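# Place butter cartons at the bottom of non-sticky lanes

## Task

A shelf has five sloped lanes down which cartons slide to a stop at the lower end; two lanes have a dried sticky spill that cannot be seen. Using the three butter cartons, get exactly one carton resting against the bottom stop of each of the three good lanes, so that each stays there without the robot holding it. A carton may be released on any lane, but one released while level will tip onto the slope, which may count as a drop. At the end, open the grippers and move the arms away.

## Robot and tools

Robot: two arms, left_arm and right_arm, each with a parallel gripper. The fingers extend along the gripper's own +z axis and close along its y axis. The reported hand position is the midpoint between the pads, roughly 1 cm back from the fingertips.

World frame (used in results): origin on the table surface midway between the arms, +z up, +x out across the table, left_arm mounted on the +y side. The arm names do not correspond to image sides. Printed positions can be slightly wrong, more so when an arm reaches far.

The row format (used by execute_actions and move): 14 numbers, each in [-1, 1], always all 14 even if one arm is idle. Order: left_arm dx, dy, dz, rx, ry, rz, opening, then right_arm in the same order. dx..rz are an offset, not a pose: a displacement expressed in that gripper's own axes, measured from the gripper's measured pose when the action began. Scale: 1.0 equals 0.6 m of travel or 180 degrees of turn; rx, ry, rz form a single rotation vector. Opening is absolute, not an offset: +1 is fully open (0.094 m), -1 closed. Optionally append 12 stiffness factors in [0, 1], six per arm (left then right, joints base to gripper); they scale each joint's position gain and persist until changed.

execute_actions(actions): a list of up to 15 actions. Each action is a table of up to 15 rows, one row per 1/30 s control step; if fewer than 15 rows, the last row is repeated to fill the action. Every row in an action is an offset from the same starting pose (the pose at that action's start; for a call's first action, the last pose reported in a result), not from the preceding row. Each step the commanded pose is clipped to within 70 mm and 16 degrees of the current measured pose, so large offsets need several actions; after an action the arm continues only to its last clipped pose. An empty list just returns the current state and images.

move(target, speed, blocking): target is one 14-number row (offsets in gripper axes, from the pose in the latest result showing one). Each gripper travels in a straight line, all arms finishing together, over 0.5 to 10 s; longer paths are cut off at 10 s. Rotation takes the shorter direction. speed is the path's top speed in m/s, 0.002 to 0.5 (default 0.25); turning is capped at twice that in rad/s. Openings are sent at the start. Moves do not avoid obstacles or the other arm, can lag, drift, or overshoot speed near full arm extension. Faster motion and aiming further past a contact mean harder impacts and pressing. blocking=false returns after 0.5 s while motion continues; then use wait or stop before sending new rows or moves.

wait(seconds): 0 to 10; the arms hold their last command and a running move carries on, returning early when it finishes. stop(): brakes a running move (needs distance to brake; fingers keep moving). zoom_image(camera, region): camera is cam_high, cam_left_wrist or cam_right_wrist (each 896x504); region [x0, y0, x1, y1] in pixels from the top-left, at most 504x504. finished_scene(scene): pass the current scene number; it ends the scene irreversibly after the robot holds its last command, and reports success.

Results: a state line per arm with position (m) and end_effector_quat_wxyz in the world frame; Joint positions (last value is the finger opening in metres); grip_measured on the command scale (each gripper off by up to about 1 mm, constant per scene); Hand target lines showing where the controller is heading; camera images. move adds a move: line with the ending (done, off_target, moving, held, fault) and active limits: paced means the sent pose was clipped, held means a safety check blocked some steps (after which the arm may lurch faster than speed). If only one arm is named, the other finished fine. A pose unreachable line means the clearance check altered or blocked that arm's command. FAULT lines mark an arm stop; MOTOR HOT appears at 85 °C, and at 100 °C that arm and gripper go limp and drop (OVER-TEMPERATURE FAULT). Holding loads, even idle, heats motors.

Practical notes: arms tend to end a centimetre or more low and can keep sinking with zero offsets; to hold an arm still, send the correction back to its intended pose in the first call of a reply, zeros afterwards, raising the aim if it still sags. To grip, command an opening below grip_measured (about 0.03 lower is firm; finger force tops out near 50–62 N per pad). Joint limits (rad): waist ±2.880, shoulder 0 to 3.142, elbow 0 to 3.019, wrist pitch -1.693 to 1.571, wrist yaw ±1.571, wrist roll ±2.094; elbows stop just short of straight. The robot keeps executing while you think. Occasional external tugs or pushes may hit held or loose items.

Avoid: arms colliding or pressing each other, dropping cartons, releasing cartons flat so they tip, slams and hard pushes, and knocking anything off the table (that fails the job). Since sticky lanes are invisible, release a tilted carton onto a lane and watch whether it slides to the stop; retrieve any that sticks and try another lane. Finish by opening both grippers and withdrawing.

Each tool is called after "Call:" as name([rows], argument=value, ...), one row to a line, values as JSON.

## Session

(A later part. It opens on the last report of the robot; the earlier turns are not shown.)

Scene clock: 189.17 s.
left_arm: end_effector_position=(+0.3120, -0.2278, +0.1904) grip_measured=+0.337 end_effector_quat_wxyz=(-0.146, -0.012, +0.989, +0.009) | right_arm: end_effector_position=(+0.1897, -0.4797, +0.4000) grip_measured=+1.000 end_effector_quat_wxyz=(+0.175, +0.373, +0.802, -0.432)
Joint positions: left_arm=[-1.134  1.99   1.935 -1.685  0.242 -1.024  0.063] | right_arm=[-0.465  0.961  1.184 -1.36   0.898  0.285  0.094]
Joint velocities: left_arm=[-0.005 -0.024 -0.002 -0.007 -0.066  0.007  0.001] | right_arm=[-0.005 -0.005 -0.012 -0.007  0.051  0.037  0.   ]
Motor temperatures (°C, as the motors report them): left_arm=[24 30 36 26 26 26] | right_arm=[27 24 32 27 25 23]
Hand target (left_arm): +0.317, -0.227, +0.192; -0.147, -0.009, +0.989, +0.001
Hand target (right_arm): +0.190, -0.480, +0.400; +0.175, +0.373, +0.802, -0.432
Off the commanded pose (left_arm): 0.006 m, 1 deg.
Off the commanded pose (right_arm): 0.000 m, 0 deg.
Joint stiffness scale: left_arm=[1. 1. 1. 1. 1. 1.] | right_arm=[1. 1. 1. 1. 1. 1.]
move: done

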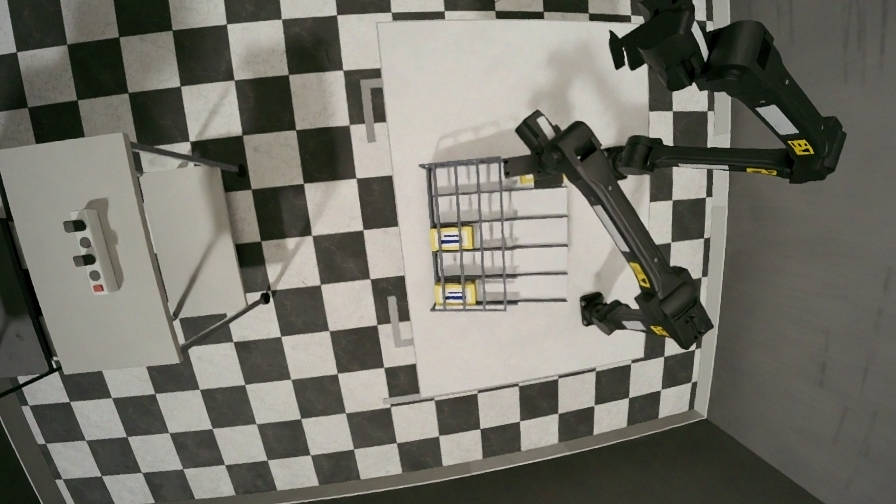

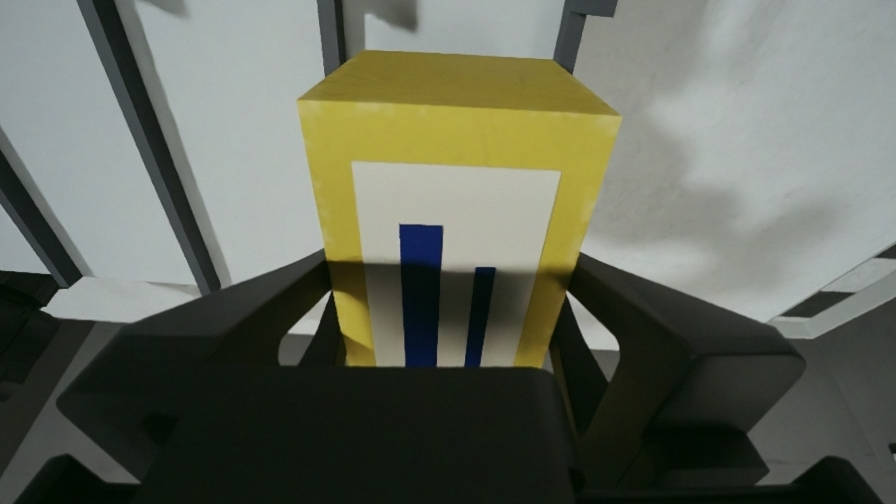

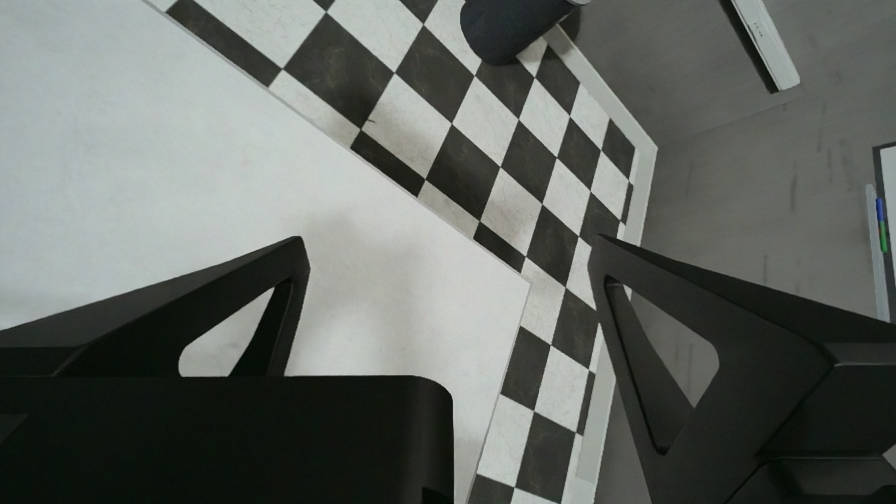

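Call:
move(target=[-0.02,0.006,0.045,0,0,0,0.3,0,0,0,0,0,0,1], speed=0.025)

Call:
move(target=[0,0.0,0.0,0,0,0,0.6,0,0,0,0,0,0,1])

Call:
wait(seconds=2)

Scene clock: 192.80 s.
left_arm: end_effector_position=(+0.3135, -0.2253, +0.1689) grip_measured=+0.337 end_effector_quat_wxyz=(-0.145, -0.013, +0.989, +0.009) | right_arm: end_effector_position=(+0.1897, -0.4797, +0.4000) grip_measured=+1.000 end_effector_quat_wxyz=(+0.175, +0.373, +0.802, -0.432)
Joint positions: left_arm=[-1.13   1.99   1.879 -1.628  0.24  -1.023  0.063] | right_arm=[-0.465  0.961  1.184 -1.36   0.898  0.285  0.094]
Joint velocities: left_arm=[ 0.005  0.005 -0.007 -0.002 -0.037  0.095  0.001] | right_arm=[ 0.005 -0.005  0.002  0.007  0.007  0.051  0.   ]
Motor temperatures (°C, as the motors report them): left_arm=[24 31 35 26 26 26] | right_arm=[27 24 32 27 25 23]
Hand target (left_arm): +0.315, -0.223, +0.161; -0.146, -0.012, +0.989, +0.009
Hand target (right_arm): +0.190, -0.480, +0.400; +0.175, +0.373, +0.802, -0.432
Off the commanded pose (left_arm): 0.008 m, 0 deg.
Off the commanded pose (right_arm): 0.000 m, 0 deg.
Joint stiffness scale: left_arm=[1. 1. 1. 1. 1. 1.] | right_arm=[1. 1. 1. 1. 1. 1.]
move: done

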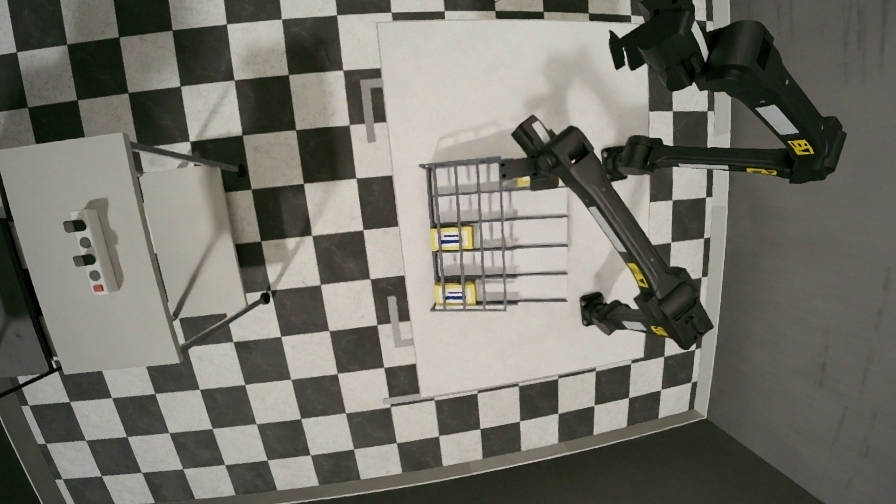

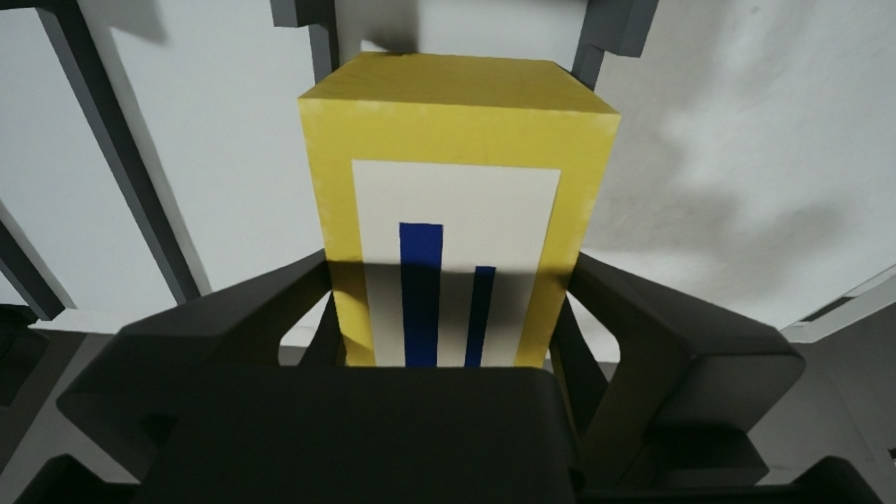

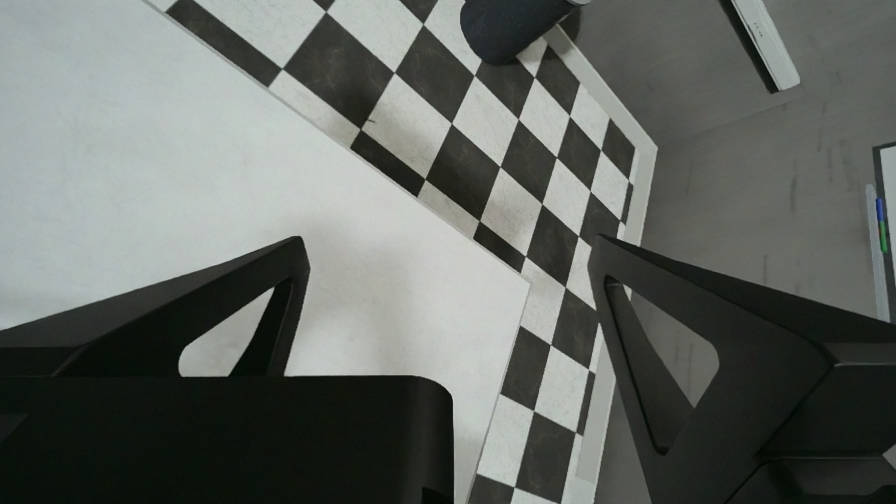

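Scene clock: 193.30 s.
left_arm: end_effector_position=(+0.3135, -0.2253, +0.1689) grip_measured=+0.597 end_effector_quat_wxyz=(-0.145, -0.013, +0.989, +0.009) | right_arm: end_effector_position=(+0.1897, -0.4797, +0.4000) grip_measured=+1.000 end_effector_quat_wxyz=(+0.175, +0.373, +0.802, -0.432)
Joint positions: left_arm=[-1.13   1.99   1.879 -1.628  0.24  -1.023  0.075] | right_arm=[-0.465  0.961  1.184 -1.36   0.898  0.285  0.094]
Joint velocities: left_arm=[ 0.015 -0.015  0.002 -0.002  0.007  0.022  0.001] | right_arm=[-0.005 -0.005 -0.012  0.007  0.007  0.066  0.   ]
Motor temperatures (°C, as the motors report them): left_arm=[24 31 35 26 26 26] | right_arm=[27 24 32 27 25 23]
Hand target (left_arm): +0.313, -0.225, +0.169; -0.145, -0.013, +0.989, +0.009
Hand target (right_arm): +0.190, -0.480, +0.400; +0.175, +0.373, +0.802, -0.432
Off the commanded pose (left_arm): 0.000 m, 0 deg.
Off the commanded pose (right_arm): 0.000 m, 0 deg.
Joint stiffness scale: left_arm=[1. 1. 1. 1. 1. 1.] | right_arm=[1. 1. 1. 1. 1. 1.]
move: done

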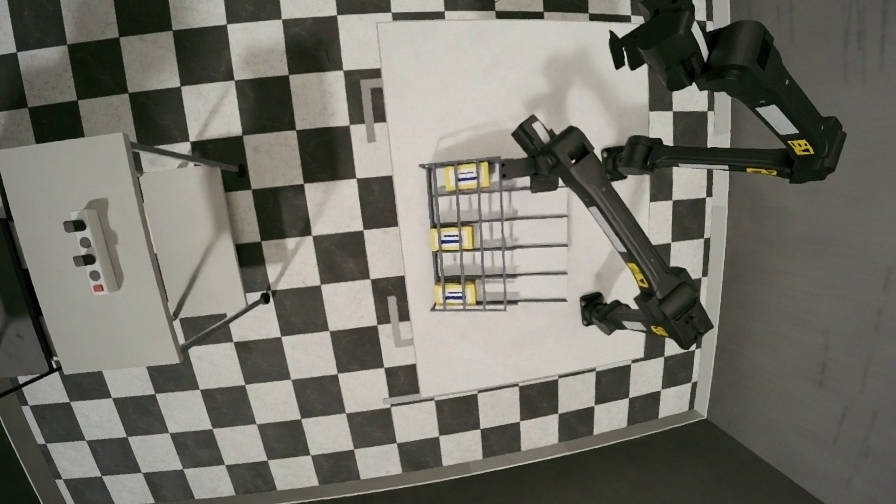

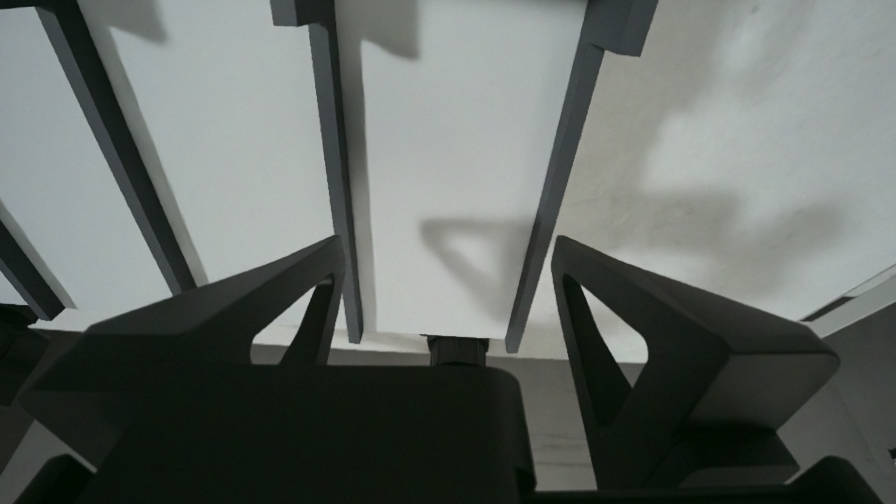

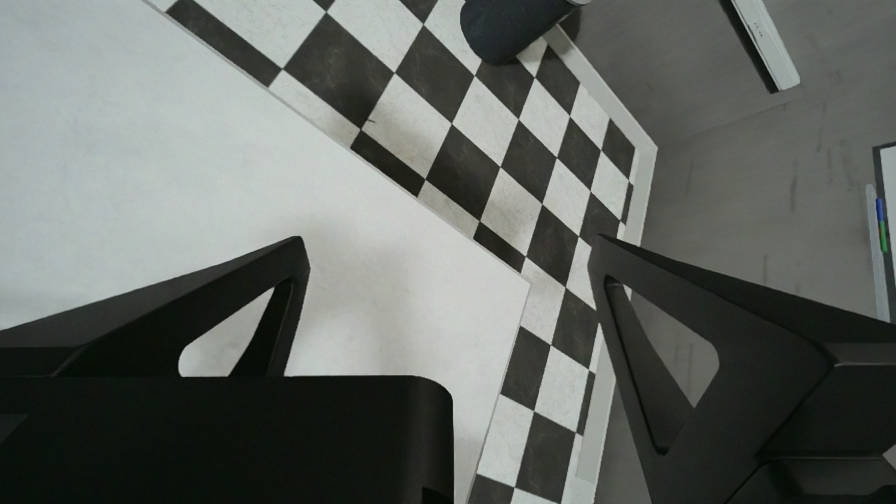

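Scene clock: 195.30 s.
left_arm: end_effector_position=(+0.3135, -0.2253, +0.1689) grip_measured=+0.597 end_effector_quat_wxyz=(-0.145, -0.013, +0.989, +0.009) | right_arm: end_effector_position=(+0.1897, -0.4797, +0.4000) grip_measured=+1.000 end_effector_quat_wxyz=(+0.175, +0.373, +0.802, -0.432)
Joint positions: left_arm=[-1.13   1.99   1.879 -1.628  0.24  -1.023  0.075] | right_arm=[-0.465  0.961  1.184 -1.36   0.898  0.285  0.094]
Joint velocities: left_arm=[-0.005 -0.005 -0.007 -0.002  0.11  -0.022 -0.   ] | right_arm=[-0.015  0.005  0.002  0.002 -0.007  0.037  0.   ]
Motor temperatures (°C, as the motors report them): left_arm=[24 31 35 26 26 26] | right_arm=[27 24 32 27 25 23]
Hand target (left_arm): +0.313, -0.225, +0.169; -0.145, -0.013, +0.989, +0.009
Hand target (right_arm): +0.190, -0.480, +0.400; +0.175, +0.373, +0.802, -0.432
Off the commanded pose (left_arm): 0.000 m, 0 deg.
Off the commanded pose (right_arm): 0.000 m, 0 deg.
Joint stiffness scale: left_arm=[1. 1. 1. 1. 1. 1.] | right_arm=[1. 1. 1. 1. 1. 1.]
wait: 2.00 s; at rest by 0.17 s

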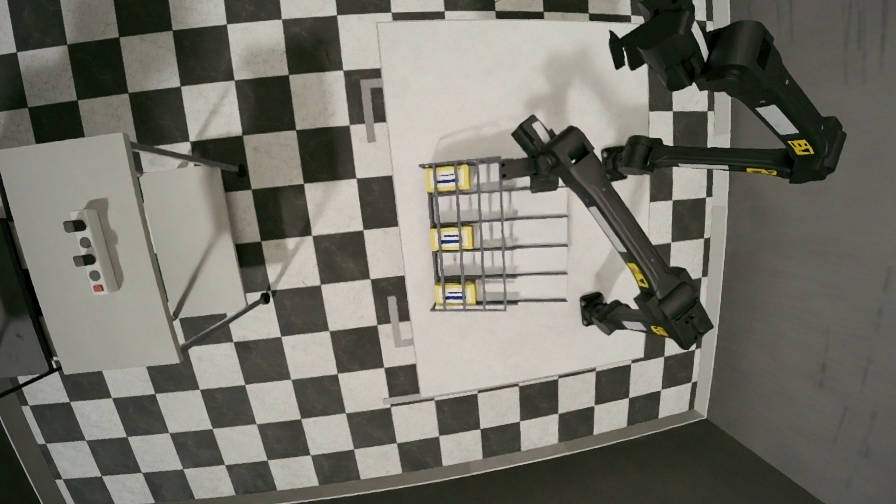

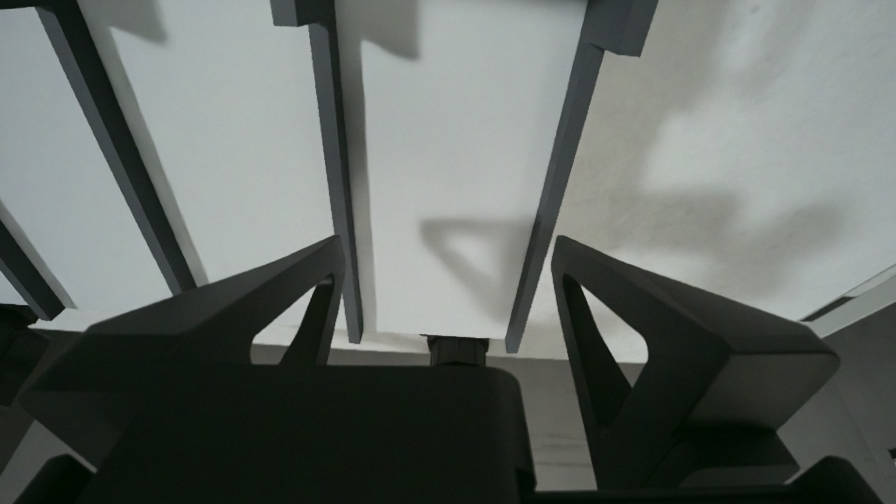

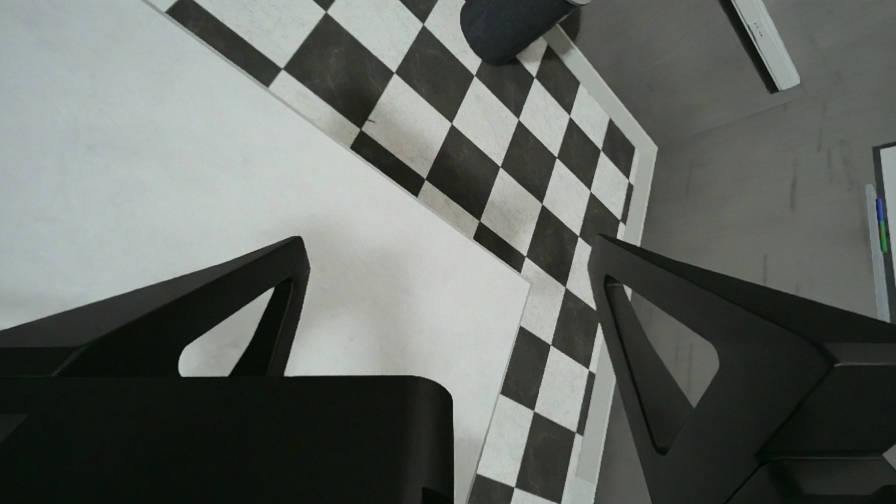

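Call:
move(target=[0,0,-0.13,0,-0.094,0,1, 0,0,0,0,0,0,1])

Call:
finished_scene(scene=1)

Scene clock: 204.97 s.
left_arm: end_effector_position=(+0.3358, -0.2187, +0.2324) grip_measured=+1.000 end_effector_quat_wxyz=(-0.004, -0.007, +1.000, +0.017) | right_arm: end_effector_position=(+0.1897, -0.4797, +0.4000) grip_measured=+1.000 end_effector_quat_wxyz=(+0.175, +0.373, +0.802, -0.432)
Joint positions: left_arm=[-1.165  1.905  1.937 -1.636 -0.011 -1.065  0.094] | right_arm=[-0.465  0.961  1.184 -1.36   0.898  0.285  0.094]
Joint velocities: left_arm=[ 0.005 -0.005  0.012 -0.017  0.022 -0.022  0.   ] | right_arm=[-0.005 -0.005  0.002 -0.022 -0.037 -0.066  0.   ]
Motor temperatures (°C, as the motors report them): left_arm=[24 31 34 26 25 26] | right_arm=[27 24 32 27 26 23]
Hand target (left_arm): +0.336, -0.226, +0.244; +0.002, -0.012, +1.000, +0.010
Hand target (right_arm): +0.190, -0.480, +0.400; +0.175, +0.373, +0.802, -0.432
Off the commanded pose (left_arm): 0.014 m, 1 deg.
Off the commanded pose (right_arm): 0.000 m, 0 deg.
Joint stiffness scale: left_arm=[1. 1. 1. 1. 1. 1.] | right_arm=[1. 1. 1. 1. 1. 1.]
move: off_target (left_arm)

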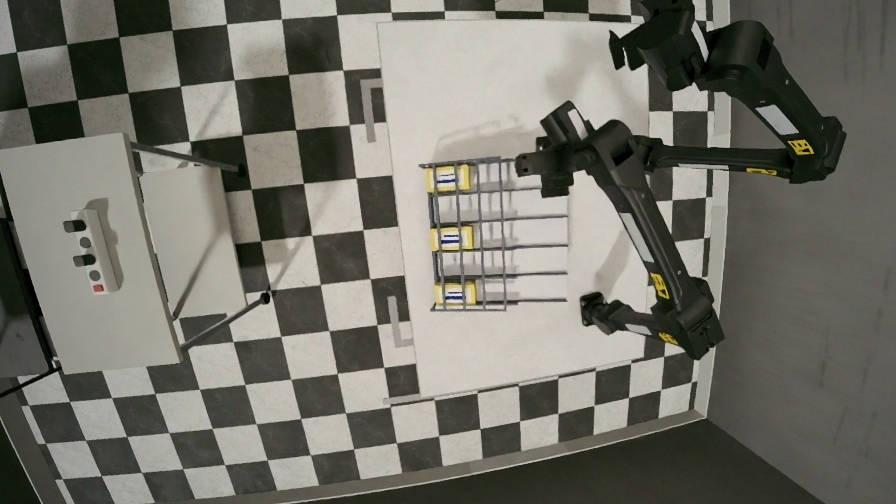

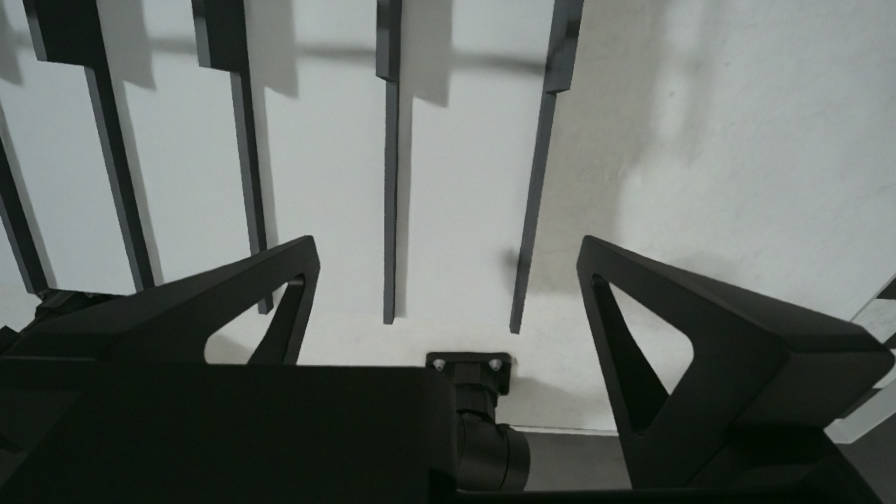

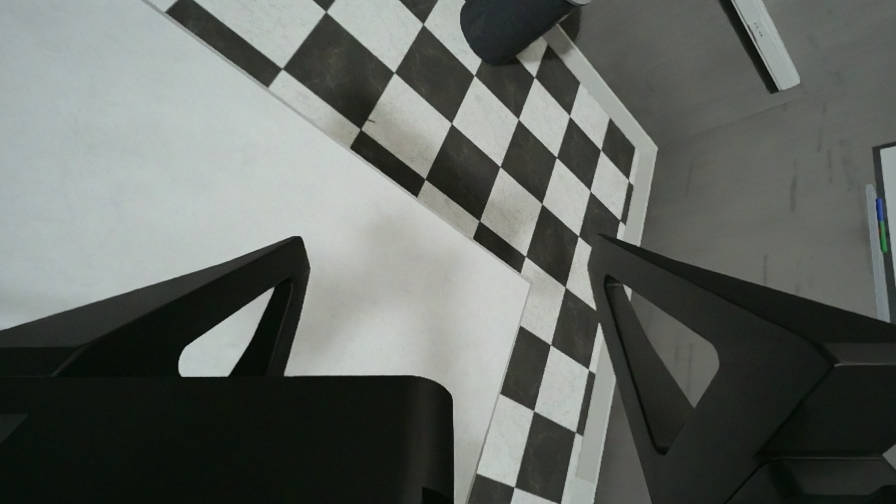

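The scene is finished: the task was done.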